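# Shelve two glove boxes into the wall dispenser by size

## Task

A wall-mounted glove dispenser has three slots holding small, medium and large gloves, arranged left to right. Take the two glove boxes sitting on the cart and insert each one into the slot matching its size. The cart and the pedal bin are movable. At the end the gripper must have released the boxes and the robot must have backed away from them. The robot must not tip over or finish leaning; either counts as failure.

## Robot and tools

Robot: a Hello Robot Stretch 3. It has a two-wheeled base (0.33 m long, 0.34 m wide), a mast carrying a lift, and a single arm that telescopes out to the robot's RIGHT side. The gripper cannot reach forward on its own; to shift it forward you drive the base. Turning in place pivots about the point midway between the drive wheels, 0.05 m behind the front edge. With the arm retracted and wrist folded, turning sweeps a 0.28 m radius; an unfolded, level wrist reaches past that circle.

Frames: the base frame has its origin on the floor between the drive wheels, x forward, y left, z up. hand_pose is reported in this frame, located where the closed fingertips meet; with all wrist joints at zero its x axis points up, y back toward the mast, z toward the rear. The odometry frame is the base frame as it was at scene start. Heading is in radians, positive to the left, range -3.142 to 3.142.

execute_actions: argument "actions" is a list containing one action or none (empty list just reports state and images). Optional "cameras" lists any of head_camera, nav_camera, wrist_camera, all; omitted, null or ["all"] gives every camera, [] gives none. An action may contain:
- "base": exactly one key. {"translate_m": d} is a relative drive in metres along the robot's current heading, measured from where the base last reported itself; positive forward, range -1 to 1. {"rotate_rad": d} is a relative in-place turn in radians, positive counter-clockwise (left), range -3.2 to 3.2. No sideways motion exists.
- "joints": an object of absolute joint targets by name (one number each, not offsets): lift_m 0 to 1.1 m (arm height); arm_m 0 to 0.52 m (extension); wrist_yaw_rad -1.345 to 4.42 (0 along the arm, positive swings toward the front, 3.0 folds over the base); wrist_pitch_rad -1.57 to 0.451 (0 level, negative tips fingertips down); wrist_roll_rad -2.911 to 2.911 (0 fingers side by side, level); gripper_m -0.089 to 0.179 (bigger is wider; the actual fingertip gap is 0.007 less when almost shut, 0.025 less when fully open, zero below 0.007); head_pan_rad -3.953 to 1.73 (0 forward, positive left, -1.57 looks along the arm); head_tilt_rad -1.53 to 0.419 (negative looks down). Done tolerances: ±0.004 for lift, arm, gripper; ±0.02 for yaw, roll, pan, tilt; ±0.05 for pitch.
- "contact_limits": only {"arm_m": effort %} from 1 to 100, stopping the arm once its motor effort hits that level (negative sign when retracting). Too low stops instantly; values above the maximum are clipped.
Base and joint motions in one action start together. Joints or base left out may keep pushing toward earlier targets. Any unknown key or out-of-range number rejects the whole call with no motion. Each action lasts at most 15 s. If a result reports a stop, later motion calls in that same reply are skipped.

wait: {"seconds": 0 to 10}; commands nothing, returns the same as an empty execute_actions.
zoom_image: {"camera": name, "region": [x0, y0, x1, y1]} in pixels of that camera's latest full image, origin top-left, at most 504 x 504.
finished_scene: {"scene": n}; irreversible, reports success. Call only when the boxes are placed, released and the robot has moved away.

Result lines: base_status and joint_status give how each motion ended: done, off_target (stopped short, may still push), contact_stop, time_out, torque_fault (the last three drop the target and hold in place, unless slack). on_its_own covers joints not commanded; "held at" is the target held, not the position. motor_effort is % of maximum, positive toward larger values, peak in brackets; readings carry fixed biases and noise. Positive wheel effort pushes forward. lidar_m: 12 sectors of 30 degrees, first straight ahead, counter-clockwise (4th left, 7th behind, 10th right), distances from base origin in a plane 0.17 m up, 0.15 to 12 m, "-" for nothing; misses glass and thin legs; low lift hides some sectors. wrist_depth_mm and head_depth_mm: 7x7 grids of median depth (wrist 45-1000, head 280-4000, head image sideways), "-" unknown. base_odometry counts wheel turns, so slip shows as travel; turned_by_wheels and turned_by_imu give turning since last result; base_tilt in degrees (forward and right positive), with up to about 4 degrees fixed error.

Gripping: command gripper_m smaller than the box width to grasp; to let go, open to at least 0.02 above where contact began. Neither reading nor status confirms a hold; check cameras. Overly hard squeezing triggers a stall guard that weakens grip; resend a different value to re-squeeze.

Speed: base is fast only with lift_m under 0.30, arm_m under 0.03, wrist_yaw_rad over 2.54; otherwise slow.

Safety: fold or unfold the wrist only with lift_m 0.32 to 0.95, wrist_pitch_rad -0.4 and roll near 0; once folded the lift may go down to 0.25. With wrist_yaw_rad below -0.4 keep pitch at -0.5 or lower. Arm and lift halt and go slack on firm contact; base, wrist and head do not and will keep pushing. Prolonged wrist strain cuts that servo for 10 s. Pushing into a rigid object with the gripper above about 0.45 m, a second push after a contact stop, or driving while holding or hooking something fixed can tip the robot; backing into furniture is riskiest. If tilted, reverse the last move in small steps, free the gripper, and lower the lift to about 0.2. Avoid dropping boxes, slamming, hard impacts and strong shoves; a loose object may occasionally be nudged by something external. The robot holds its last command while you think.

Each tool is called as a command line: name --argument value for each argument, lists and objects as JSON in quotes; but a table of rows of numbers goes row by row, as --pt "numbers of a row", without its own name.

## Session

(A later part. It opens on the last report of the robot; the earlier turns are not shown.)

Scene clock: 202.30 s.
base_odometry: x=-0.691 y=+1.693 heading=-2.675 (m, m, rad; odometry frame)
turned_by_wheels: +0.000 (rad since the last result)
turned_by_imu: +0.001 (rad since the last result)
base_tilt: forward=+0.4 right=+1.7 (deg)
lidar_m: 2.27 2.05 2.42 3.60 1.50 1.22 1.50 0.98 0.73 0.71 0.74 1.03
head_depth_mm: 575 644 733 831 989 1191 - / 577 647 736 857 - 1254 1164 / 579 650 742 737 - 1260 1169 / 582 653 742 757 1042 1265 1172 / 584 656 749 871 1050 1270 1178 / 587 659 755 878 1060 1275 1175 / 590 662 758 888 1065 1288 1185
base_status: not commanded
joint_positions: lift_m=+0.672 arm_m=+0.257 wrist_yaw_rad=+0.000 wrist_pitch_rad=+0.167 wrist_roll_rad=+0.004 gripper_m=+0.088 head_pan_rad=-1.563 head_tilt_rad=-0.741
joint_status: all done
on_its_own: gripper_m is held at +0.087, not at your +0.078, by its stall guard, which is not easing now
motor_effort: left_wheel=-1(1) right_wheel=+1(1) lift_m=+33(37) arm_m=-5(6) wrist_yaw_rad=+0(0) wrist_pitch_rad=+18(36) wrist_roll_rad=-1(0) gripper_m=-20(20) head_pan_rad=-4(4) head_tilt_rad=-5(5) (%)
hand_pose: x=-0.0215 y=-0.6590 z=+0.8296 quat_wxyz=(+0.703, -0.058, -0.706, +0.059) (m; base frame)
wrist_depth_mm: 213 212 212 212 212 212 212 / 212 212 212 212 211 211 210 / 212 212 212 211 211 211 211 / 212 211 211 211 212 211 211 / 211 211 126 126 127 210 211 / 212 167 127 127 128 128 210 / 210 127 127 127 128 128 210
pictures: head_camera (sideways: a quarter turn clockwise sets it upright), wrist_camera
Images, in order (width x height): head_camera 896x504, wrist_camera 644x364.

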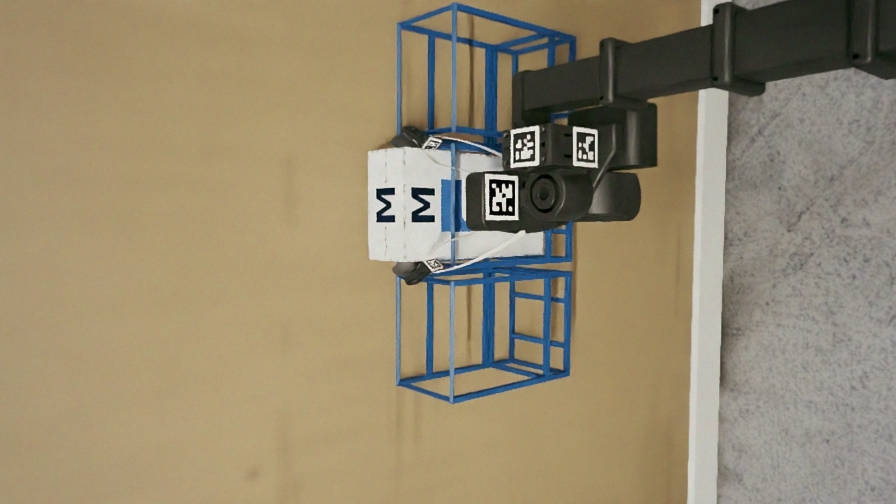

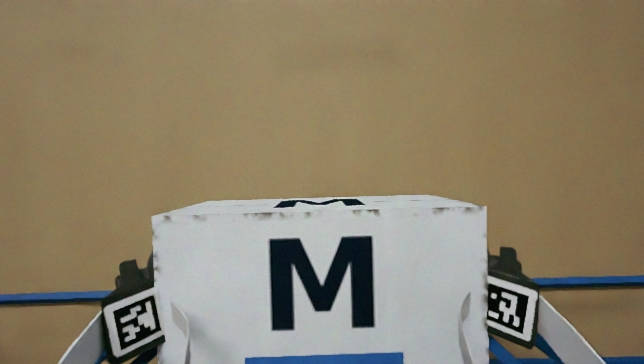

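execute_actions --actions '[{"joints":{"gripper_m":0.12}}]' --cameras '["wrist_camera"]'

execute_actions --actions '[{"joints":{"gripper_m":0.14}}]' --cameras '["wrist_camera"]'

execute_actions --actions '[{"joints":{"gripper_m":0.175,"lift_m":0.7}}]' --cameras '["wrist_camera"]'

execute_actions --actions '[{"joints":{"arm_m":0,"wrist_pitch_rad":-0.4}}]' --cameras '["wrist_camera","head_camera"]'

Scene clock: 211.57 s.
base_odometry: x=-0.691 y=+1.693 heading=-2.675 (m, m, rad; odometry frame)
turned_by_wheels: +0.000 (rad since the last result)
turned_by_imu: +0.001 (rad since the last result)
base_tilt: forward=+0.4 right=+1.7 (deg)
lidar_m: 2.28 2.05 2.43 3.61 1.49 1.22 1.50 0.98 0.73 0.71 0.74 1.02
head_depth_mm: 573 644 733 829 989 1192 - / 576 646 738 857 - 1252 1167 / 580 650 742 736 - 1265 1168 / 581 652 743 757 1042 1266 1169 / 585 656 748 872 1050 1273 1177 / 586 660 755 881 1058 1280 1179 / 588 663 759 886 1068 1284 1183
base_status: not commanded
joint_positions: lift_m=+0.672 arm_m=+0.257 wrist_yaw_rad=+0.000 wrist_pitch_rad=+0.166 wrist_roll_rad=+0.006 gripper_m=+0.120 head_pan_rad=-1.563 head_tilt_rad=-0.741
joint_status: all done
motor_effort: left_wheel=-2(3) right_wheel=+2(2) lift_m=+34(34) arm_m=-5(5) wrist_yaw_rad=+0(0) wrist_pitch_rad=+18(18) wrist_roll_rad=-2(2) gripper_m=-7(68) head_pan_rad=-3(3) head_tilt_rad=-5(5) (%)
hand_pose: x=-0.0215 y=-0.6590 z=+0.8295 quat_wxyz=(+0.703, -0.058, -0.707, +0.059) (m; base frame)
wrist_depth_mm: 213 212 213 211 211 211 211 / 212 211 212 212 212 211 211 / 211 211 212 212 211 211 210 / 212 212 211 211 210 211 211 / 212 211 127 127 128 210 211 / 211 126 127 127 128 128 209 / 211 126 126 127 128 128 210
pictures: wrist_camera
Images, in order (width x height): wrist_camera 644x364.

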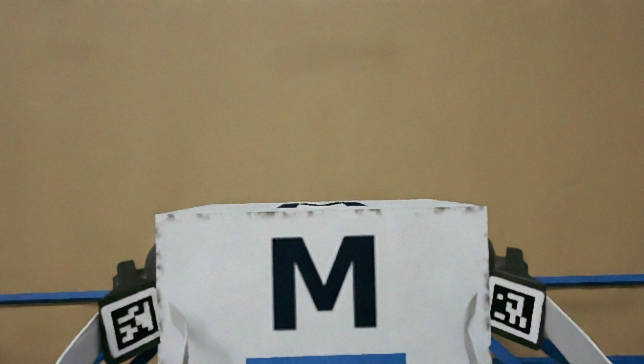

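Scene clock: 212.53 s.
base_odometry: x=-0.691 y=+1.693 heading=-2.675 (m, m, rad; odometry frame)
turned_by_wheels: +0.000 (rad since the last result)
turned_by_imu: +0.000 (rad since the last result)
base_tilt: forward=+0.4 right=+1.7 (deg)
lidar_m: 2.28 2.05 2.43 3.60 1.50 1.22 1.50 0.98 0.73 0.70 0.73 1.03
head_depth_mm: 574 643 732 832 992 1187 - / 576 646 736 859 - 1253 1166 / 579 648 741 755 - 1259 1166 / 581 653 746 755 1043 1264 1168 / 583 655 752 875 1054 1270 1179 / 586 660 753 876 1060 1275 1182 / 590 664 758 886 1065 1291 1183
base_status: not commanded
joint_positions: lift_m=+0.672 arm_m=+0.257 wrist_yaw_rad=-0.001 wrist_pitch_rad=+0.171 wrist_roll_rad=+0.007 gripper_m=+0.140 head_pan_rad=-1.563 head_tilt_rad=-0.741
joint_status: all done
motor_effort: left_wheel=-2(2) right_wheel=+2(2) lift_m=+34(34) arm_m=-5(5) wrist_yaw_rad=+1(0) wrist_pitch_rad=+16(19) wrist_roll_rad=-3(2) gripper_m=-1(71) head_pan_rad=-3(4) head_tilt_rad=-5(6) (%)
hand_pose: x=-0.0216 y=-0.6589 z=+0.8306 quat_wxyz=(+0.703, -0.060, -0.707, +0.060) (m; base frame)
wrist_depth_mm: 213 212 212 213 212 213 213 / 212 213 213 212 212 213 212 / 212 212 211 212 211 212 211 / 212 211 211 212 211 211 211 / 211 211 211 211 211 211 210 / 211 130 130 130 131 132 210 / 210 - 128 128 129 130 209
pictures: wrist_camera
Images, in order (width x height): wrist_camera 644x364.

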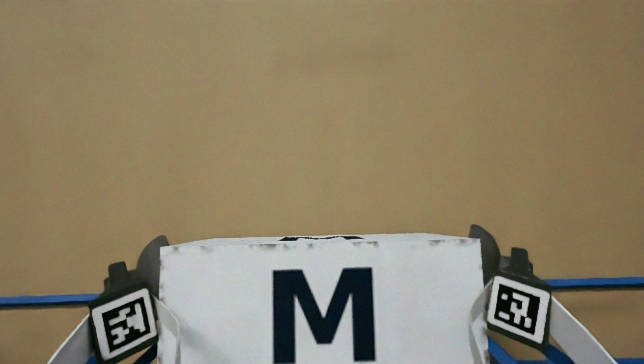

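Scene clock: 213.57 s.
base_odometry: x=-0.691 y=+1.693 heading=-2.675 (m, m, rad; odometry frame)
turned_by_wheels: +0.000 (rad since the last result)
turned_by_imu: +0.000 (rad since the last result)
base_tilt: forward=+0.4 right=+1.7 (deg)
lidar_m: 2.27 2.05 2.43 3.61 1.50 1.22 1.50 0.98 0.73 0.71 0.74 1.02
head_depth_mm: 574 644 732 827 986 - - / 577 646 737 856 - 1245 1164 / 579 649 739 731 - 1263 1163 / 582 652 747 756 1043 1267 1175 / 584 657 749 874 1048 1272 1175 / 587 659 752 875 1054 1276 1181 / 590 664 761 885 1067 1289 1186
base_status: not commanded
joint_positions: lift_m=+0.700 arm_m=+0.257 wrist_yaw_rad=-0.001 wrist_pitch_rad=+0.176 wrist_roll_rad=+0.007 gripper_m=+0.175 head_pan_rad=-1.563 head_tilt_rad=-0.741
joint_status: all done
motor_effort: left_wheel=-2(2) right_wheel=+1(1) lift_m=+39(42) arm_m=-5(5) wrist_yaw_rad=+1(1) wrist_pitch_rad=+13(16) wrist_roll_rad=-2(2) gripper_m=+0(82) head_pan_rad=-4(3) head_tilt_rad=-5(5) (%)
hand_pose: x=-0.0216 y=-0.6588 z=+0.8596 quat_wxyz=(+0.702, -0.062, -0.706, +0.062) (m; base frame)
wrist_depth_mm: 214 214 214 214 213 214 213 / 214 213 213 213 213 212 213 / 213 213 213 212 212 213 212 / 212 212 212 212 212 211 211 / 211 212 211 212 211 211 210 / 211 211 210 210 210 210 211 / - 148 125 122 120 206 209
pictures: wrist_camera
Images, in order (width x height): wrist_camera 644x364.

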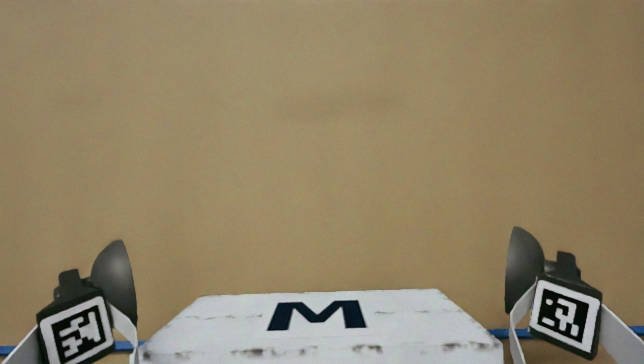

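Scene clock: 219.87 s.
base_odometry: x=-0.691 y=+1.693 heading=-2.675 (m, m, rad; odometry frame)
turned_by_wheels: +0.000 (rad since the last result)
turned_by_imu: +0.000 (rad since the last result)
base_tilt: forward=+0.3 right=+1.7 (deg)
lidar_m: 2.28 2.05 2.42 3.60 1.50 1.22 1.50 0.98 0.73 0.71 0.74 1.03
head_depth_mm: 575 644 733 831 990 - - / 576 645 737 832 - 1262 1166 / 579 649 742 739 - 1259 1166 / 581 654 745 756 1070 1265 1172 / 584 656 750 875 1050 1268 1179 / 586 658 755 877 1061 1281 1181 / 589 662 759 885 1065 1294 1188
base_status: not commanded
joint_positions: lift_m=+0.700 arm_m=+0.220 wrist_yaw_rad=-0.015 wrist_pitch_rad=+0.033 wrist_roll_rad=+0.013 gripper_m=+0.175 head_pan_rad=-1.563 head_tilt_rad=-0.742
joint_status: arm_m contact_stop (moved -0.037 of -0.257); wrist_pitch_rad time_out (moved -0.143 of -0.576)
on_its_own: wrist_pitch_rad is held at +0.021, not at your -0.400, since a time_out; arm_m is slack since a contact_stop, until your next command for it (your +0.000 is given up)
motor_effort: left_wheel=-6(12) right_wheel=+8(14) lift_m=+30(39) arm_m=+0(29) wrist_yaw_rad=+10(10) wrist_pitch_rad=-7(100) wrist_roll_rad=-7(16) gripper_m=+3(5) head_pan_rad=-4(4) head_tilt_rad=-4(5) (%)
hand_pose: x=-0.0253 y=-0.6218 z=+0.8233 quat_wxyz=(+0.703, -0.017, -0.711, +0.006) (m; base frame)
wrist_depth_mm: 227 228 229 231 231 232 232 / 231 232 234 234 236 235 239 / 235 236 236 239 239 240 242 / 239 239 241 243 245 245 246 / 244 244 155 150 150 249 250 / 247 150 150 151 151 252 255 / - 151 152 153 154 151 262
pictures: head_camera (sideways: a quarter turn clockwise sets it upright), wrist_camera
Images, in order (width x height): head_camera 896x504, wrist_camera 644x364.

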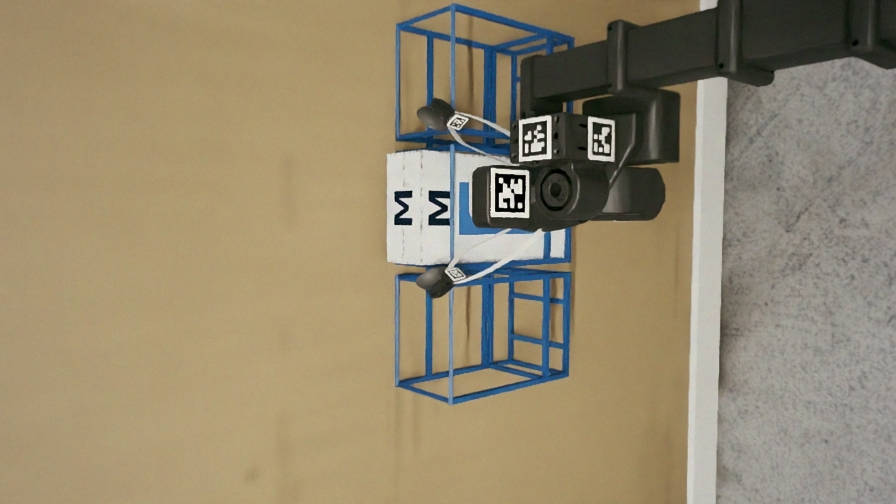

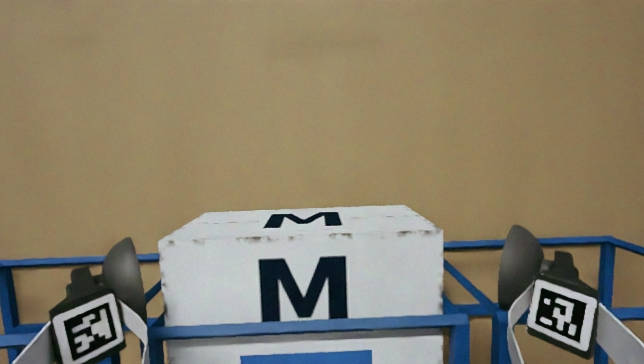

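execute_actions --actions '[{"joints":{"lift_m":0.76,"arm_m":0.225}}]' --cameras '["wrist_camera"]'

execute_actions --actions '[{"joints":{"arm_m":0,"wrist_pitch_rad":0.02,"gripper_m":0.179}}]' --cameras '["wrist_camera"]'

Scene clock: 232.53 s.
base_odometry: x=-0.691 y=+1.693 heading=-2.675 (m, m, rad; odometry frame)
turned_by_wheels: +0.000 (rad since the last result)
turned_by_imu: +0.001 (rad since the last result)
base_tilt: forward=+0.4 right=+1.6 (deg)
lidar_m: 2.28 2.05 2.43 3.61 1.50 1.23 1.50 0.98 0.73 0.71 0.74 1.02
head_depth_mm: 574 643 733 826 - - 1162 / 576 648 737 831 - 1247 1166 / 578 651 742 727 - 1260 1167 / 582 653 746 758 1045 1266 1170 / 584 657 748 877 1052 1268 1176 / 588 660 754 880 1059 1283 1179 / 589 663 757 886 1068 1299 1180
base_status: not commanded
joint_positions: lift_m=+0.760 arm_m=+0.225 wrist_yaw_rad=-0.003 wrist_pitch_rad=+0.007 wrist_roll_rad=+0.009 gripper_m=+0.175 head_pan_rad=-1.563 head_tilt_rad=-0.742
joint_status: all done
on_its_own: wrist_pitch_rad is held at +0.021, not at your -0.400, since a time_out
motor_effort: left_wheel=+1(5) right_wheel=+0(8) lift_m=+39(41) arm_m=+6(6) wrist_yaw_rad=+1(10) wrist_pitch_rad=+7(7) wrist_roll_rad=-4(7) gripper_m=+0(2) head_pan_rad=-3(4) head_tilt_rad=-4(4) (%)
hand_pose: x=-0.0222 y=-0.6260 z=+0.8763 quat_wxyz=(+0.704, -0.003, -0.710, +0.001) (m; base frame)
wrist_depth_mm: 221 223 223 224 223 224 224 / 227 228 228 228 229 228 229 / 232 232 233 234 234 233 235 / 237 237 238 238 240 239 240 / 243 243 244 244 244 245 245 / 248 249 247 247 247 251 250 / - 255 164 161 160 256 258
pictures: wrist_camera
Images, in order (width x height): wrist_camera 644x364.

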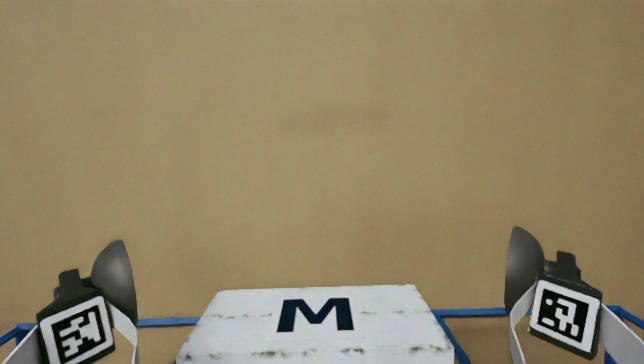

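Scene clock: 235.43 s.
base_odometry: x=-0.691 y=+1.693 heading=-2.675 (m, m, rad; odometry frame)
turned_by_wheels: +0.000 (rad since the last result)
turned_by_imu: +0.000 (rad since the last result)
base_tilt: forward=+0.3 right=+1.7 (deg)
lidar_m: 2.28 2.05 2.42 3.61 1.50 1.22 1.50 0.98 0.73 0.71 0.74 1.03
head_depth_mm: 574 644 732 832 1017 1240 - / 578 648 738 857 1025 1236 - / 579 650 742 753 1033 - - / 582 654 746 757 1043 1266 1172 / 583 656 750 877 1053 1270 1172 / 587 660 753 879 1056 1276 1180 / 590 664 760 886 1067 1295 1183
base_status: not commanded
joint_positions: lift_m=+0.760 arm_m=+0.001 wrist_yaw_rad=-0.002 wrist_pitch_rad=+0.005 wrist_roll_rad=+0.008 gripper_m=+0.179 head_pan_rad=-1.563 head_tilt_rad=-0.742
joint_status: all done
motor_effort: left_wheel=+0(0) right_wheel=+0(0) lift_m=+39(39) arm_m=-6(6) wrist_yaw_rad=+1(2) wrist_pitch_rad=+8(8) wrist_roll_rad=-3(4) gripper_m=-1(29) head_pan_rad=-4(3) head_tilt_rad=-4(5) (%)
hand_pose: x=-0.0219 y=-0.4022 z=+0.8759 quat_wxyz=(+0.705, -0.002, -0.710, +0.001) (m; base frame)
wrist_depth_mm: 433 436 431 431 428 435 433 / 443 442 445 439 442 446 445 / 450 450 450 450 456 450 455 / 458 458 461 465 458 460 463 / 471 472 469 371 473 470 475 / 479 479 475 381 486 485 484 / - 496 491 390 490 493 -
pictures: wrist_camera
Images, in order (width x height): wrist_camera 644x364.

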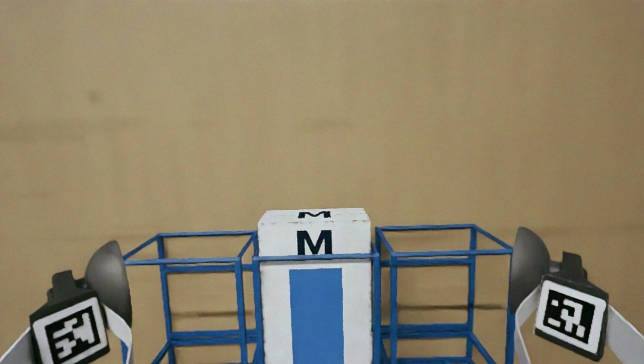

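execute_actions --actions '[{"base":{"rotate_rad":-1.11},"joints":{"wrist_roll_rad":0,"lift_m":0.765}}]' --cameras '[]'

execute_actions --actions '[{"base":{"translate_m":-1.0}}]' --cameras '["nav_camera"]'

execute_actions --actions '[{"base":{"translate_m":-0.27}}]' --cameras '[]'

execute_actions --actions '[{"base":{"rotate_rad":-0.16},"joints":{"arm_m":0.15}}]'

Scene clock: 243.10 s.
base_odometry: x=-0.691 y=+1.693 heading=+2.498 (m, m, rad; odometry frame)
turned_by_wheels: -1.110 (rad since the last result)
turned_by_imu: -1.103 (rad since the last result)
base_tilt: forward=+0.4 right=+1.7 (deg)
lidar_m: 0.72 0.96 2.27 2.05 2.27 3.61 2.23 1.22 1.50 1.05 0.74 0.70
head_depth_mm: 1259 1394 1563 1755 1569 1336 - / 1317 1468 1646 1820 1588 1334 - / 1377 1544 1748 1897 1586 - - / 1220 1356 1524 1731 1593 1348 1168 / 1040 1139 1262 1403 1490 1351 1178 / 912 984 1075 1172 1308 1329 1176 / 809 866 934 1009 1105 1213 1185
base_status: done
joint_positions: lift_m=+0.765 arm_m=+0.001 wrist_yaw_rad=-0.002 wrist_pitch_rad=+0.005 wrist_roll_rad=+0.005 gripper_m=+0.179 head_pan_rad=-1.563 head_tilt_rad=-0.742
joint_status: all done
motor_effort: left_wheel=+3(8) right_wheel=-3(5) lift_m=+39(41) arm_m=-6(6) wrist_yaw_rad=+1(2) wrist_pitch_rad=+8(8) wrist_roll_rad=-4(5) gripper_m=+0(0) head_pan_rad=-3(4) head_tilt_rad=-4(4) (%)
hand_pose: x=-0.0219 y=-0.4022 z=+0.8809 quat_wxyz=(+0.706, -0.002, -0.708, +0.001) (m; base frame)
wrist_depth_mm: 522 640 858 - - - 950 / 523 643 866 - - - 964 / 520 650 867 - - - - / 523 648 888 - - - - / 528 659 885 - - - - / 505 704 890 - - - - / - 693 921 - - - -
pictures: none
No camera images: the call's "cameras" was empty. Leave "cameras" out to get every camera's image.

Scene clock: 254.60 s.
base_odometry: x=+0.109 y=+1.093 heading=+2.499 (m, m, rad; odometry frame)
turned_by_wheels: +0.000 (rad since the last result)
turned_by_imu: -0.002 (rad since the last result)
base_tilt: forward=+0.3 right=+1.6 (deg)
lidar_m: 1.64 2.17 2.15 2.19 2.86 2.72 1.55 1.09 0.62 0.63 1.41 1.60
head_depth_mm: 866 955 1040 937 1035 1125 - / 904 1005 1077 942 1066 1217 - / 951 1059 1206 917 1078 - - / 999 1124 1290 1503 1591 1347 1166 / 1054 1199 1380 1638 1575 1349 1176 / 1113 1278 1482 1783 1605 1353 1176 / 1181 1364 1605 1852 1605 1363 1185
base_status: done
joint_positions: lift_m=+0.765 arm_m=+0.001 wrist_yaw_rad=-0.002 wrist_pitch_rad=+0.005 wrist_roll_rad=+0.005 gripper_m=+0.179 head_pan_rad=-1.563 head_tilt_rad=-0.742
joint_status: not commanded
motor_effort: left_wheel=+3(5) right_wheel=-3(7) lift_m=+39(39) arm_m=-6(6) wrist_yaw_rad=+1(1) wrist_pitch_rad=+8(8) wrist_roll_rad=-3(4) gripper_m=+0(0) head_pan_rad=-4(4) head_tilt_rad=-4(4) (%)
hand_pose: x=-0.0219 y=-0.4022 z=+0.8809 quat_wxyz=(+0.706, -0.002, -0.708, +0.001) (m; base frame)
wrist_depth_mm: - - 945 839 749 679 612 / - - 972 852 761 692 634 / - - - 880 774 695 629 / - - - 892 795 709 448 / - - - 924 742 703 454 / - - - 607 602 600 457 / - - - 945 413 378 -
pictures: nav_camera (sideways: a quarter turn counterclockwise sets it upright)
Images, in order (width x height): nav_camera 672x504.

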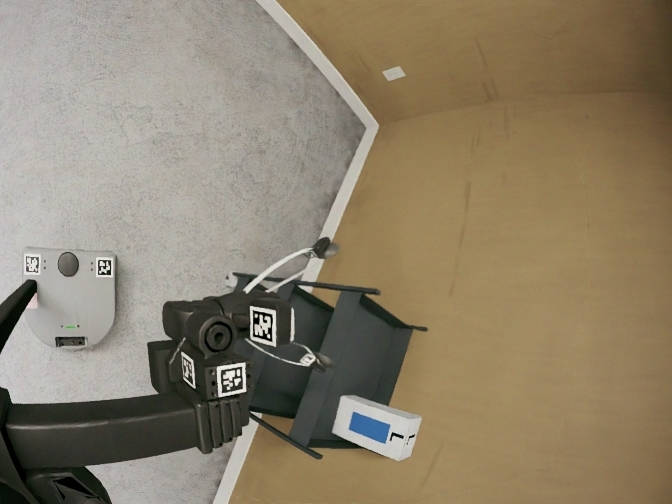

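Scene clock: 258.80 s.
base_odometry: x=+0.325 y=+0.932 heading=+2.499 (m, m, rad; odometry frame)
turned_by_wheels: +0.000 (rad since the last result)
turned_by_imu: +0.000 (rad since the last result)
base_tilt: forward=+0.3 right=+1.6 (deg)
lidar_m: 1.89 2.50 2.26 2.31 2.60 2.49 1.37 0.96 0.50 0.51 0.66 1.84
head_depth_mm: 758 840 913 960 1223 1330 - / 793 882 755 821 812 1180 - / 833 931 1025 889 841 - - / 876 986 1087 952 1051 1226 1165 / 922 1046 1169 953 1080 1268 1178 / 978 1116 1308 931 1551 1356 1180 / 1037 1196 1418 1723 1615 1362 1183
base_status: done
joint_positions: lift_m=+0.765 arm_m=+0.001 wrist_yaw_rad=-0.002 wrist_pitch_rad=+0.005 wrist_roll_rad=+0.005 gripper_m=+0.179 head_pan_rad=-1.563 head_tilt_rad=-0.742
joint_status: not commanded
motor_effort: left_wheel=+3(6) right_wheel=-3(7) lift_m=+39(40) arm_m=-6(6) wrist_yaw_rad=+1(1) wrist_pitch_rad=+8(8) wrist_roll_rad=-4(4) gripper_m=+0(0) head_pan_rad=-3(4) head_tilt_rad=-4(3) (%)
hand_pose: x=-0.0219 y=-0.4022 z=+0.8809 quat_wxyz=(+0.706, -0.002, -0.708, +0.001) (m; base frame)
wrist_depth_mm: - 940 802 711 639 569 521 / - 977 817 729 648 587 532 / - - 852 754 660 593 540 / - - 856 758 439 601 547 / - - 889 720 448 614 559 / - 532 588 605 458 632 552 / - 435 389 460 452 628 -
pictures: none
No camera images: the call's "cameras" was empty. Leave "cameras" out to get every camera's image.

Scene clock: 261.17 s.
base_odometry: x=+0.325 y=+0.932 heading=+2.339 (m, m, rad; odometry frame)
turned_by_wheels: -0.160 (rad since the last result)
turned_by_imu: -0.159 (rad since the last result)
base_tilt: forward=+0.3 right=+1.7 (deg)
lidar_m: 1.84 2.21 2.26 2.26 2.69 2.49 1.68 1.03 0.91 0.50 0.59 1.84
head_depth_mm: 739 820 927 1059 - - 1141 / 761 851 953 1048 - 1272 1163 / 786 877 769 839 - 1180 1146 / 809 913 993 875 1023 1126 1172 / 840 947 1054 956 1029 1187 1176 / 870 984 1096 960 1058 1240 1183 / 902 1031 1196 933 1499 1366 1181
base_status: done
joint_positions: lift_m=+0.765 arm_m=+0.150 wrist_yaw_rad=-0.002 wrist_pitch_rad=+0.005 wrist_roll_rad=+0.004 gripper_m=+0.179 head_pan_rad=-1.563 head_tilt_rad=-0.742
joint_status: all done
motor_effort: left_wheel=+3(9) right_wheel=-3(6) lift_m=+39(39) arm_m=+6(6) wrist_yaw_rad=+1(1) wrist_pitch_rad=+8(8) wrist_roll_rad=-4(4) gripper_m=+0(0) head_pan_rad=-3(4) head_tilt_rad=-4(3) (%)
hand_pose: x=-0.0219 y=-0.5509 z=+0.8809 quat_wxyz=(+0.706, -0.002, -0.708, +0.001) (m; base frame)
wrist_depth_mm: 663 606 559 520 483 454 425 / 689 625 577 531 494 463 436 / 713 640 593 543 506 466 439 / 741 661 601 302 507 480 447 / 761 671 624 304 515 489 454 / 793 554 531 313 517 507 461 / - 458 465 321 462 520 -
pictures: head_camera (sideways: a quarter turn clockwise sets it upright), nav_camera (sideways: a quarter turn counterclockwise sets it upright), wrist_camera
Images, in order (width x height): head_camera 896x504, nav_camera 672x504, wrist_camera 644x364.

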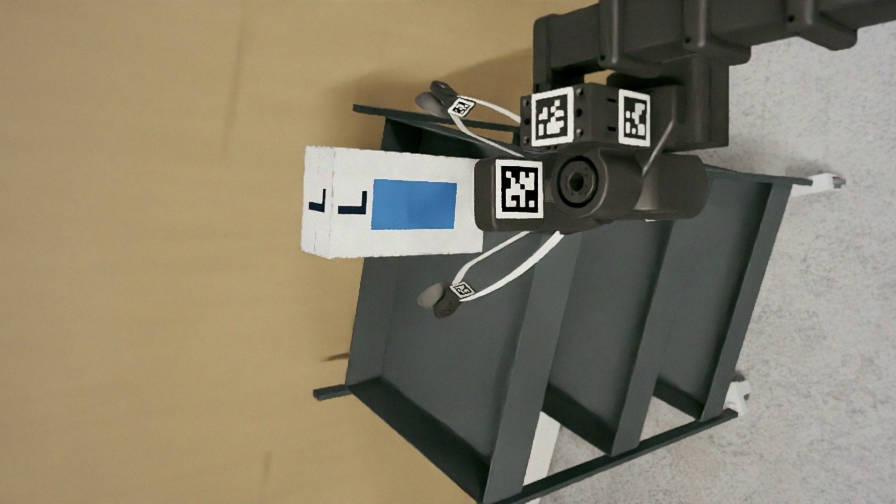

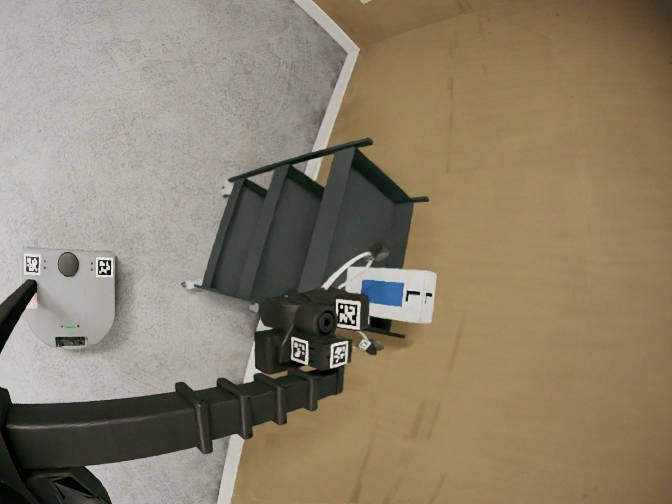

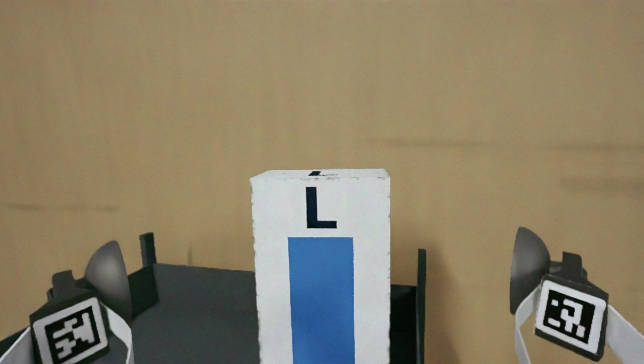

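execute_actions --actions '[{"joints":{"arm_m":0.285}}]' --cameras '["wrist_camera"]'

Scene clock: 266.80 s.
base_odometry: x=+0.325 y=+0.932 heading=+2.339 (m, m, rad; odometry frame)
turned_by_wheels: +0.000 (rad since the last result)
turned_by_imu: +0.001 (rad since the last result)
base_tilt: forward=+0.3 right=+1.7 (deg)
lidar_m: 1.84 2.21 2.26 2.26 2.69 2.49 1.69 1.03 0.91 0.50 0.59 1.84
head_depth_mm: 738 820 924 1038 - - 1139 / 761 849 952 - 1354 1338 1162 / 784 879 764 - 1006 1136 1142 / 813 912 987 889 843 1126 1170 / 840 948 1057 953 1032 1186 1174 / 869 988 1095 958 1058 1245 1179 / 902 1027 1197 934 1498 1363 1182
base_status: not commanded
joint_positions: lift_m=+0.765 arm_m=+0.285 wrist_yaw_rad=-0.002 wrist_pitch_rad=+0.005 wrist_roll_rad=+0.004 gripper_m=+0.179 head_pan_rad=-1.563 head_tilt_rad=-0.742
joint_status: all done
motor_effort: left_wheel=+4(3) right_wheel=-3(3) lift_m=+39(39) arm_m=+5(5) wrist_yaw_rad=+2(1) wrist_pitch_rad=+8(8) wrist_roll_rad=-3(3) gripper_m=+0(0) head_pan_rad=-3(3) head_tilt_rad=-4(3) (%)
hand_pose: x=-0.0219 y=-0.6859 z=+0.8809 quat_wxyz=(+0.706, -0.002, -0.708, +0.001) (m; base frame)
wrist_depth_mm: 509 462 428 395 367 343 322 / 519 480 436 404 376 350 329 / 540 493 451 414 386 358 333 / 557 502 461 407 383 364 341 / 582 517 172 167 162 374 349 / 612 523 176 170 166 385 348 / - 424 181 175 171 386 -
pictures: wrist_camera
Images, in order (width x height): wrist_camera 644x364.

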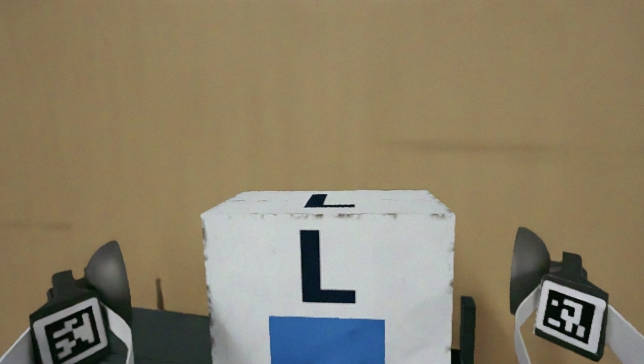

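execute_actions --actions '[{"base":{"translate_m":0.023},"joints":{"wrist_yaw_rad":-0.11}}]' --cameras '[]'

execute_actions --actions '[{"joints":{"arm_m":0.333}}]' --cameras '["wrist_camera"]'

Scene clock: 273.77 s.
base_odometry: x=+0.309 y=+0.948 heading=+2.339 (m, m, rad; odometry frame)
turned_by_wheels: +0.000 (rad since the last result)
turned_by_imu: +0.001 (rad since the last result)
base_tilt: forward=+0.3 right=+1.7 (deg)
lidar_m: 1.82 2.18 2.25 2.26 2.69 2.52 1.71 1.04 0.92 0.50 0.60 1.82
head_depth_mm: 745 827 931 1049 - - 1143 / 766 855 948 - 1328 1336 1166 / 790 888 766 - 1023 995 1140 / 817 919 1009 920 1021 1120 1173 / 849 955 1058 953 1051 1217 1174 / 876 994 1116 941 1056 1244 1182 / 908 1035 1209 1308 1532 1369 1183
base_status: done
joint_positions: lift_m=+0.765 arm_m=+0.285 wrist_yaw_rad=-0.107 wrist_pitch_rad=+0.005 wrist_roll_rad=+0.004 gripper_m=+0.179 head_pan_rad=-1.563 head_tilt_rad=-0.742
joint_status: all done
motor_effort: left_wheel=+3(8) right_wheel=-2(5) lift_m=+38(39) arm_m=+5(5) wrist_yaw_rad=-2(2) wrist_pitch_rad=+8(8) wrist_roll_rad=-4(4) gripper_m=+0(0) head_pan_rad=-4(3) head_tilt_rad=-5(4) (%)
hand_pose: x=-0.0488 y=-0.6845 z=+0.8809 quat_wxyz=(+0.705, -0.039, -0.707, -0.036) (m; base frame)
wrist_depth_mm: 447 429 410 391 372 356 343 / 464 437 418 398 377 365 348 / 474 452 432 407 388 370 356 / 488 461 435 409 393 378 363 / 502 471 168 167 168 388 372 / 516 483 171 171 172 401 375 / - 388 176 176 177 407 -
pictures: none
No camera images: the call's "cameras" was empty. Leave "cameras" out to get every camera's image.

Scene clock: 275.23 s.
base_odometry: x=+0.309 y=+0.948 heading=+2.339 (m, m, rad; odometry frame)
turned_by_wheels: +0.000 (rad since the last result)
turned_by_imu: +0.000 (rad since the last result)
base_tilt: forward=+0.4 right=+1.7 (deg)
lidar_m: 1.83 2.17 2.25 2.26 2.69 2.52 1.70 1.03 0.92 0.51 0.60 1.82
head_depth_mm: 746 828 929 1045 - - 1145 / 766 857 939 - 1272 1336 1166 / 793 886 954 - 839 1000 1136 / 818 920 1008 937 1020 1122 1172 / 848 959 1061 953 1054 1212 1173 / 877 998 1115 943 1057 1247 1175 / 907 1039 1209 1307 1531 1359 1183
base_status: not commanded
joint_positions: lift_m=+0.765 arm_m=+0.333 wrist_yaw_rad=-0.107 wrist_pitch_rad=+0.005 wrist_roll_rad=+0.004 gripper_m=+0.179 head_pan_rad=-1.563 head_tilt_rad=-0.742
joint_status: all done
motor_effort: left_wheel=+2(3) right_wheel=-3(2) lift_m=+39(39) arm_m=+6(6) wrist_yaw_rad=-1(1) wrist_pitch_rad=+8(8) wrist_roll_rad=-4(3) gripper_m=+0(0) head_pan_rad=-3(4) head_tilt_rad=-5(4) (%)
hand_pose: x=-0.0489 y=-0.7324 z=+0.8809 quat_wxyz=(+0.705, -0.040, -0.707, -0.036) (m; base frame)
wrist_depth_mm: 401 381 363 347 328 316 304 / 411 390 371 352 338 322 310 / 423 401 381 364 347 329 315 / 433 412 390 368 353 335 322 / 443 421 136 132 130 338 329 / 455 274 121 121 122 122 331 / - 339 124 124 125 126 -
pictures: wrist_camera
Images, in order (width x height): wrist_camera 644x364.

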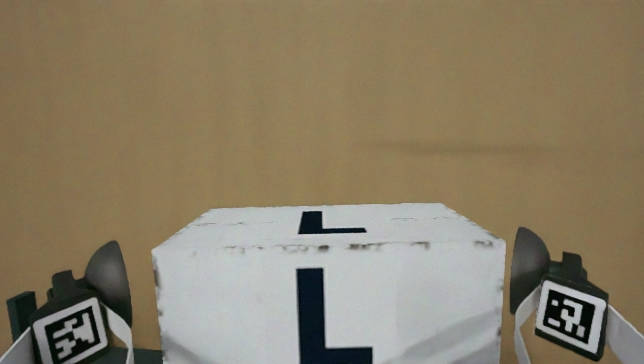

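execute_actions --actions '[{"base":{"translate_m":-0.003},"joints":{"gripper_m":0.086}}]' --cameras '["wrist_camera"]'

execute_actions --actions '[{"joints":{"lift_m":0.79}}]' --cameras '["wrist_camera","head_camera"]'

Scene clock: 279.57 s.
base_odometry: x=+0.312 y=+0.946 heading=+2.339 (m, m, rad; odometry frame)
turned_by_wheels: +0.000 (rad since the last result)
turned_by_imu: +0.001 (rad since the last result)
base_tilt: forward=+0.3 right=+1.7 (deg)
lidar_m: 1.83 2.19 2.25 2.26 2.69 2.51 1.70 1.03 0.92 0.50 0.60 1.82
head_depth_mm: 744 825 931 1041 - - 1150 / 766 856 939 - 1285 1340 1162 / 791 885 936 - 817 998 1129 / 815 916 1007 919 1023 1120 1170 / 845 956 1064 955 1053 1212 1173 / 877 993 1118 945 1059 1245 1179 / 911 1037 1209 1321 1546 1356 1187
base_status: done
joint_positions: lift_m=+0.765 arm_m=+0.333 wrist_yaw_rad=-0.108 wrist_pitch_rad=+0.005 wrist_roll_rad=+0.004 gripper_m=+0.087 head_pan_rad=-1.563 head_tilt_rad=-0.742
joint_status: all done
motor_effort: left_wheel=+3(4) right_wheel=-3(7) lift_m=+39(40) arm_m=+5(6) wrist_yaw_rad=-1(2) wrist_pitch_rad=+7(8) wrist_roll_rad=-4(4) gripper_m=-21(94) head_pan_rad=-3(4) head_tilt_rad=-4(4) (%)
hand_pose: x=-0.0491 y=-0.7324 z=+0.8809 quat_wxyz=(+0.705, -0.040, -0.707, -0.037) (m; base frame)
wrist_depth_mm: 402 380 360 344 329 316 303 / 412 392 371 353 337 323 310 / 421 401 382 362 344 328 314 / 431 410 389 370 352 335 321 / 445 417 134 131 128 340 329 / 458 127 126 126 126 127 335 / 359 129 128 128 129 355 339
pictures: wrist_camera
Images, in order (width x height): wrist_camera 644x364.

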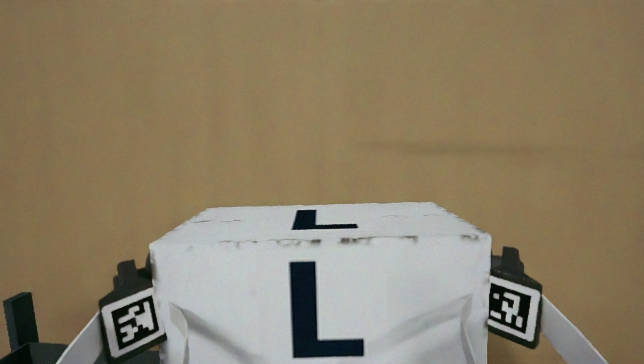

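Scene clock: 280.57 s.
base_odometry: x=+0.312 y=+0.946 heading=+2.339 (m, m, rad; odometry frame)
turned_by_wheels: +0.000 (rad since the last result)
turned_by_imu: +0.000 (rad since the last result)
base_tilt: forward=+0.4 right=+1.7 (deg)
lidar_m: 1.82 2.18 2.26 2.25 2.69 2.51 1.70 1.04 0.92 0.50 0.60 1.82
head_depth_mm: 743 823 928 1023 - 1324 1151 / 768 850 936 - 1300 1341 1163 / 789 885 940 - 818 995 1132 / 818 915 1006 894 1019 1118 1171 / 844 953 1059 955 1055 1209 1175 / 872 991 1110 949 1059 1246 1180 / 909 1037 1206 1304 1523 1361 1182
base_status: not commanded
joint_positions: lift_m=+0.790 arm_m=+0.333 wrist_yaw_rad=-0.108 wrist_pitch_rad=-0.047 wrist_roll_rad=+0.004 gripper_m=+0.090 head_pan_rad=-1.563 head_tilt_rad=-0.742
joint_status: all done
on_its_own: wrist_pitch_rad is at rest, and its effort (+37) is outside its rest range (-20 to +32)
motor_effort: left_wheel=+2(2) right_wheel=-3(3) lift_m=+44(45) arm_m=+5(5) wrist_yaw_rad=-1(2) wrist_pitch_rad=+37(38) wrist_roll_rad=-4(4) gripper_m=-19(21) head_pan_rad=-3(4) head_tilt_rad=-4(3) (%)
hand_pose: x=-0.0489 y=-0.7309 z=+0.8923 quat_wxyz=(+0.704, -0.021, -0.708, -0.055) (m; base frame)
wrist_depth_mm: 392 372 354 339 323 311 298 / 404 387 366 350 334 318 304 / 417 395 377 358 342 329 313 / 433 414 390 372 353 336 322 / 455 427 138 134 132 345 331 / 462 127 126 126 126 127 340 / 365 129 129 129 129 367 349
pictures: head_camera (sideways: a quarter turn clockwise sets it upright), wrist_camera
Images, in order (width x height): head_camera 896x504, wrist_camera 644x364.

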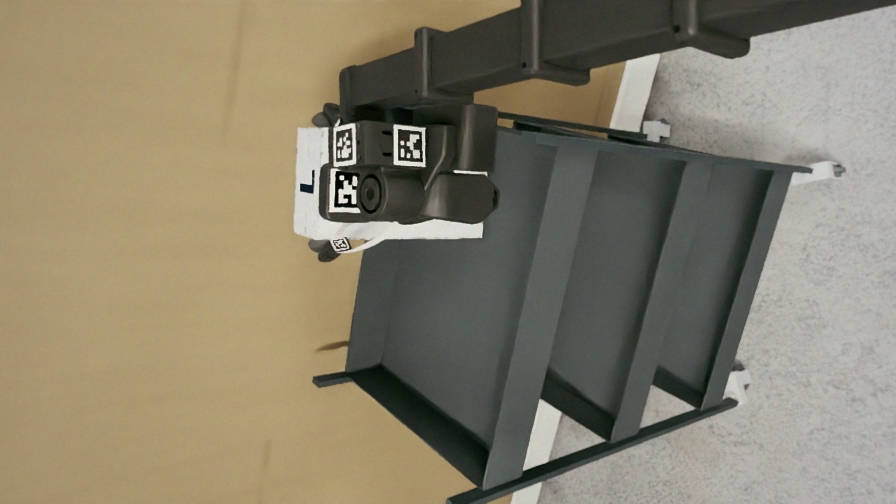

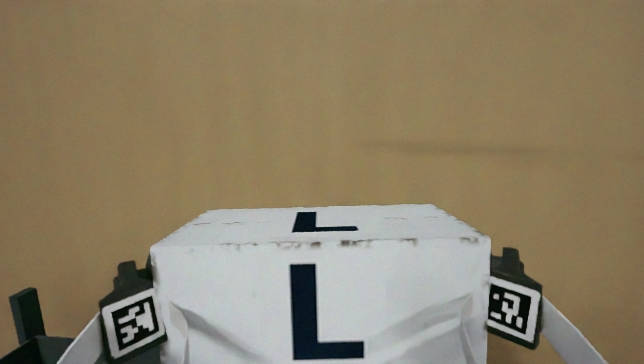

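execute_actions --actions '[{"joints":{"lift_m":0.92,"wrist_pitch_rad":0.1}}]' --cameras '["wrist_camera"]'

execute_actions --actions '[{"base":{"translate_m":1.0},"joints":{"arm_m":0.05,"wrist_yaw_rad":0}}]' --cameras '["wrist_camera"]'

execute_actions --actions '[{"base":{"rotate_rad":1.27},"joints":{"head_tilt_rad":-0.62}}]' --cameras '[]'

execute_actions --actions '[{"base":{"translate_m":0.11},"joints":{"arm_m":0.3}}]' --cameras '["wrist_camera","head_camera"]'

Scene clock: 295.90 s.
base_odometry: x=+0.312 y=+0.946 heading=+2.339 (m, m, rad; odometry frame)
turned_by_wheels: +0.000 (rad since the last result)
turned_by_imu: +0.001 (rad since the last result)
base_tilt: forward=+0.4 right=+1.6 (deg)
lidar_m: 1.82 2.18 2.25 2.26 2.69 2.51 1.70 1.03 0.92 0.50 0.60 1.82
head_depth_mm: 745 803 - 1087 1249 1334 1160 / 766 819 944 1022 1289 1336 1168 / 792 848 - 942 815 995 1123 / 817 888 1010 949 1021 1120 1170 / 845 953 1059 952 1053 1212 1172 / 877 993 1114 947 1056 1241 1175 / 906 1035 1206 1302 1530 1356 1186
base_status: not commanded
joint_positions: lift_m=+0.920 arm_m=+0.333 wrist_yaw_rad=-0.108 wrist_pitch_rad=+0.024 wrist_roll_rad=+0.004 gripper_m=+0.090 head_pan_rad=-1.563 head_tilt_rad=-0.742
joint_status: wrist_pitch_rad off_target (ended at +0.024, target +0.100); the others done
on_its_own: wrist_pitch_rad is at rest, and its effort (+42) is outside its rest range (-20 to +32)
motor_effort: left_wheel=+4(3) right_wheel=-3(3) lift_m=+44(47) arm_m=+5(5) wrist_yaw_rad=-1(1) wrist_pitch_rad=+42(48) wrist_roll_rad=-4(4) gripper_m=-19(20) head_pan_rad=-4(3) head_tilt_rad=-4(5) (%)
hand_pose: x=-0.0491 y=-0.7328 z=+1.0405 quat_wxyz=(+0.705, -0.046, -0.707, -0.030) (m; base frame)
wrist_depth_mm: 400 383 364 346 332 317 304 / 413 390 371 355 337 324 310 / 423 403 377 359 346 329 315 / 432 409 387 369 352 336 322 / 441 419 139 133 131 339 327 / 453 126 126 126 127 127 335 / 468 129 128 128 129 354 338
pictures: wrist_camera
Images, in order (width x height): wrist_camera 644x364.

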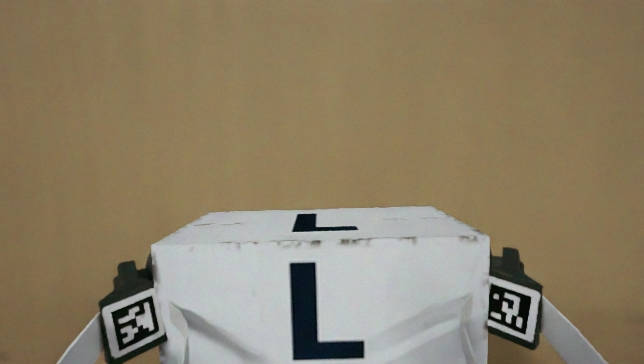

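Scene clock: 307.00 s.
base_odometry: x=-0.383 y=+1.665 heading=+2.339 (m, m, rad; odometry frame)
turned_by_wheels: +0.000 (rad since the last result)
turned_by_imu: +0.004 (rad since the last result)
base_tilt: forward=+0.3 right=+1.7 (deg)
lidar_m: 0.87 1.04 1.92 2.19 2.32 3.46 2.27 0.91 0.98 1.23 0.97 0.86
head_depth_mm: 1003 1118 1251 1373 - - 1154 / 1036 1155 464 1416 - - 1168 / 1073 1198 457 - - - 1164 / 1103 1241 450 484 1476 1345 1173 / 1146 1293 1463 1756 1596 1349 1177 / 1182 1343 1530 1714 1603 1353 1175 / 1185 1279 1353 1437 1502 1369 1183
base_status: done
joint_positions: lift_m=+0.920 arm_m=+0.050 wrist_yaw_rad=-0.001 wrist_pitch_rad=+0.024 wrist_roll_rad=+0.001 gripper_m=+0.090 head_pan_rad=-1.563 head_tilt_rad=-0.742
joint_status: all done
on_its_own: wrist_pitch_rad is at rest, and its effort (+42) is outside its rest range (-20 to +32)
motor_effort: left_wheel=+2(9) right_wheel=-3(3) lift_m=+44(44) arm_m=-6(6) wrist_yaw_rad=+1(4) wrist_pitch_rad=+42(42) wrist_roll_rad=-2(3) gripper_m=-19(20) head_pan_rad=-4(4) head_tilt_rad=-4(5) (%)
hand_pose: x=-0.0217 y=-0.4521 z=+1.0405 quat_wxyz=(+0.707, -0.009, -0.707, +0.008) (m; base frame)
wrist_depth_mm: 733 958 - 912 862 794 743 / 728 947 - 940 870 817 773 / 729 955 - 952 895 830 769 / 733 965 - 987 906 845 789 / 737 918 138 134 131 849 817 / 736 127 126 126 127 127 823 / 727 129 128 128 129 859 811
pictures: wrist_camera
Images, in order (width x height): wrist_camera 644x364.

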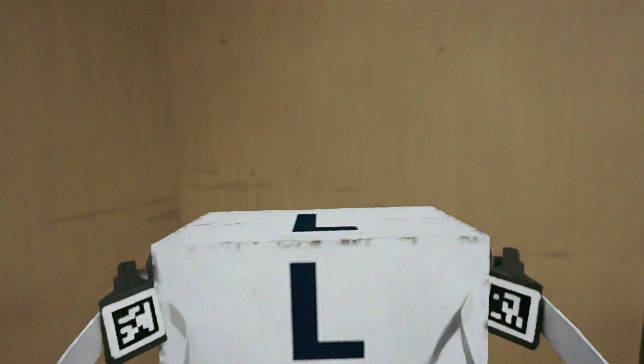

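Scene clock: 310.00 s.
base_odometry: x=-0.383 y=+1.665 heading=-2.674 (m, m, rad; odometry frame)
turned_by_wheels: +1.270 (rad since the last result)
turned_by_imu: +1.263 (rad since the last result)
base_tilt: forward=+0.4 right=+1.6 (deg)
lidar_m: 2.54 2.20 2.81 3.46 1.14 0.91 1.23 1.20 0.89 0.86 0.90 1.25
head_depth_mm: 698 771 854 965 - - - / 701 773 861 448 - - 1176 / 704 777 864 445 - - 1178 / 707 780 871 453 521 1332 1233 / 713 785 874 949 1143 1343 1235 / 713 788 882 895 1147 1343 1240 / 718 792 884 964 1160 1361 1248
base_status: done
joint_positions: lift_m=+0.920 arm_m=+0.050 wrist_yaw_rad=-0.001 wrist_pitch_rad=+0.024 wrist_roll_rad=+0.001 gripper_m=+0.090 head_pan_rad=-1.563 head_tilt_rad=-0.626
joint_status: all done
on_its_own: wrist_pitch_rad is at rest, and its effort (+42) is outside its rest range (-20 to +32)
motor_effort: left_wheel=-2(5) right_wheel=+1(5) lift_m=+43(44) arm_m=-6(6) wrist_yaw_rad=+0(1) wrist_pitch_rad=+42(42) wrist_roll_rad=-2(1) gripper_m=-19(19) head_pan_rad=-3(3) head_tilt_rad=+3(18) (%)
hand_pose: x=-0.0217 y=-0.4521 z=+1.0405 quat_wxyz=(+0.707, -0.009, -0.707, +0.008) (m; base frame)
wrist_depth_mm: 531 536 534 536 538 537 540 / 550 542 549 547 553 552 550 / 558 559 563 565 556 556 565 / 568 569 571 563 566 571 571 / 580 578 139 134 130 584 579 / 586 126 126 126 127 127 597 / 600 128 128 128 128 609 613
pictures: none
No camera images: the call's "cameras" was empty. Leave "cameras" out to get every camera's image.

Scene clock: 313.07 s.
base_odometry: x=-0.482 y=+1.615 heading=-2.674 (m, m, rad; odometry frame)
turned_by_wheels: +0.000 (rad since the last result)
turned_by_imu: +0.001 (rad since the last result)
base_tilt: forward=+0.3 right=+1.7 (deg)
lidar_m: 2.43 2.10 2.64 3.46 1.87 1.01 1.34 1.21 0.90 0.87 0.90 1.26
head_depth_mm: 700 772 829 1006 1120 1301 1214 / 703 774 823 1023 1117 1308 1225 / 707 779 - - 1129 1323 1229 / 708 782 832 860 1133 1332 1234 / 712 785 875 888 1140 1339 1238 / 717 789 880 979 1153 1355 1241 / 718 794 887 999 1161 1359 1250
base_status: done
joint_positions: lift_m=+0.920 arm_m=+0.300 wrist_yaw_rad=-0.001 wrist_pitch_rad=+0.024 wrist_roll_rad=+0.001 gripper_m=+0.090 head_pan_rad=-1.563 head_tilt_rad=-0.626
joint_status: all done
on_its_own: wrist_pitch_rad is at rest, and its effort (+42) is outside its rest range (-20 to +32)
motor_effort: left_wheel=-3(4) right_wheel=+1(6) lift_m=+44(44) arm_m=+6(4) wrist_yaw_rad=+1(0) wrist_pitch_rad=+42(42) wrist_roll_rad=-2(2) gripper_m=-19(19) head_pan_rad=-4(3) head_tilt_rad=+3(4) (%)
hand_pose: x=-0.0216 y=-0.7013 z=+1.0405 quat_wxyz=(+0.707, -0.008, -0.707, +0.008) (m; base frame)
wrist_depth_mm: 305 306 306 306 307 308 308 / 311 310 312 311 314 312 314 / 317 317 317 317 318 317 322 / 324 324 324 324 325 327 326 / 330 329 139 134 131 332 331 / 336 127 126 126 127 127 341 / 343 129 128 128 128 348 346
pictures: head_camera (sideways: a quarter turn clockwise sets it upright), wrist_camera
Images, in order (width x height): head_camera 896x504, wrist_camera 644x364.

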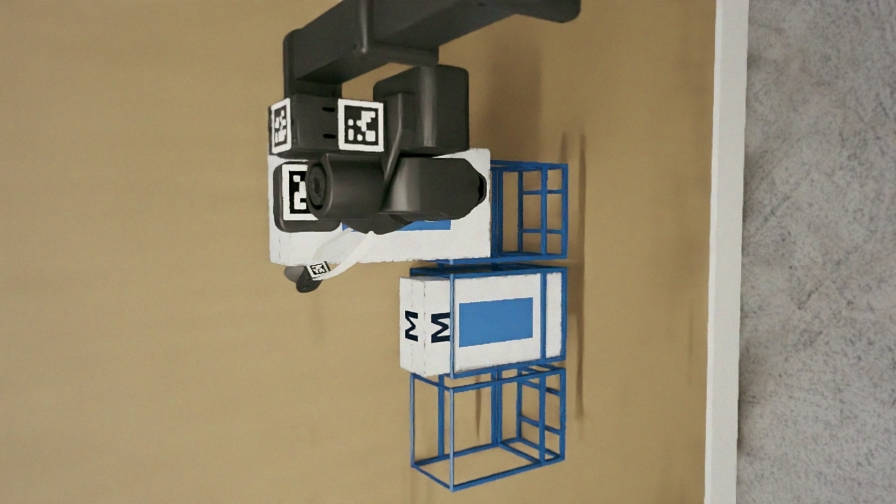

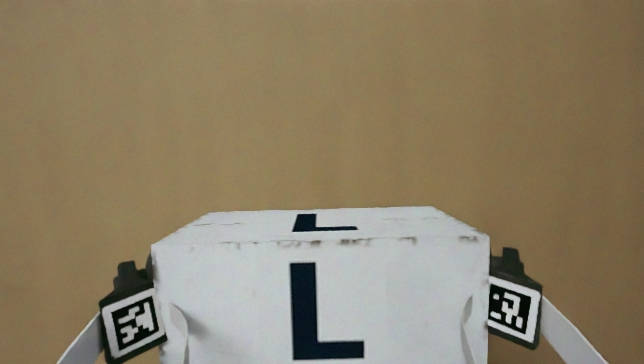

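execute_actions --actions '[{"joints":{"arm_m":0.425,"wrist_pitch_rad":0.12}}]' --cameras '["head_camera"]'

zoom_image --camera "head_camera" --region '[340,100,600,340]'

Scene clock: 319.27 s.
base_odometry: x=-0.482 y=+1.615 heading=-2.674 (m, m, rad; odometry frame)
turned_by_wheels: +0.000 (rad since the last result)
turned_by_imu: +0.001 (rad since the last result)
base_tilt: forward=+0.3 right=+1.7 (deg)
lidar_m: 2.43 2.10 2.65 3.45 1.86 1.01 1.34 1.20 0.89 0.87 0.91 1.25
head_depth_mm: 702 768 831 981 1106 1297 1224 / 703 764 - 974 1110 1307 1229 / 705 768 - 977 1124 1320 1232 / 710 772 827 966 1133 1334 1236 / 714 785 876 889 1140 1344 1237 / 715 790 880 978 1152 1349 1242 / 718 794 887 999 1159 1357 1249
base_status: not commanded
joint_positions: lift_m=+0.920 arm_m=+0.425 wrist_yaw_rad=-0.001 wrist_pitch_rad=+0.042 wrist_roll_rad=+0.001 gripper_m=+0.090 head_pan_rad=-1.563 head_tilt_rad=-0.626
joint_status: wrist_pitch_rad off_target (ended at +0.042, target +0.120); the others done
on_its_own: wrist_pitch_rad is at rest, and its effort (+43) is outside its rest range (-20 to +32)
motor_effort: left_wheel=-2(3) right_wheel=+1(1) lift_m=+44(44) arm_m=+5(6) wrist_yaw_rad=+0(1) wrist_pitch_rad=+43(47) wrist_roll_rad=-2(1) gripper_m=-20(20) head_pan_rad=-4(4) head_tilt_rad=+3(3) (%)
hand_pose: x=-0.0216 y=-0.8266 z=+1.0452 quat_wxyz=(+0.707, -0.015, -0.707, +0.015) (m; base frame)
wrist_depth_mm: 189 189 190 189 190 190 190 / 192 193 193 193 194 193 193 / 195 195 196 197 196 197 197 / 199 199 199 200 200 200 201 / 203 201 139 134 131 202 205 / 207 127 126 126 126 127 208 / 210 128 128 128 129 212 212
pictures: head_camera (sideways: a quarter turn clockwise sets it upright)
Images, in order (width x height): head_camera 896x504.

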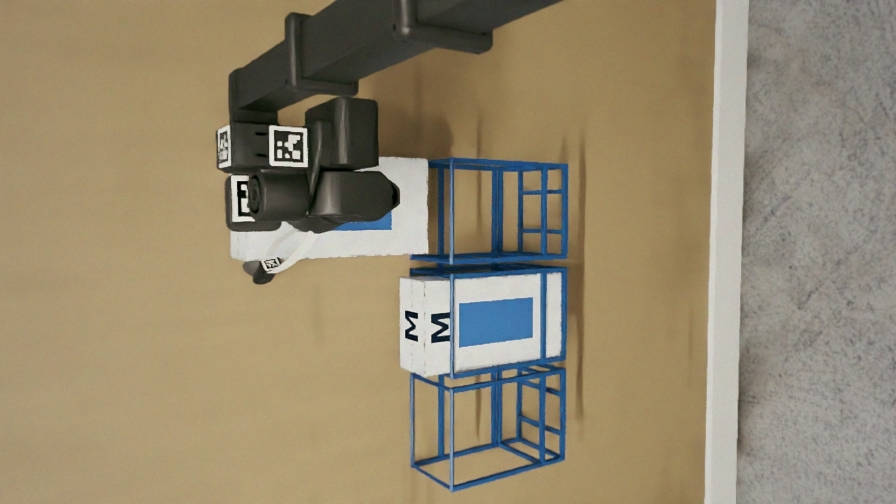

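Region (340, 100, 600, 340) of head_camera's 896x504 image, scaled by 1.938, with more detail than that image has; it fills the top 465 rows of this view, and the rest is white.

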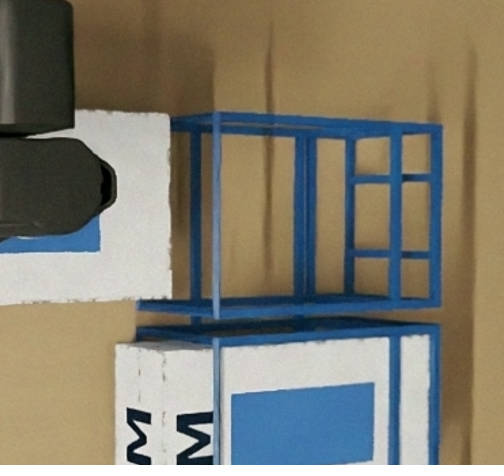

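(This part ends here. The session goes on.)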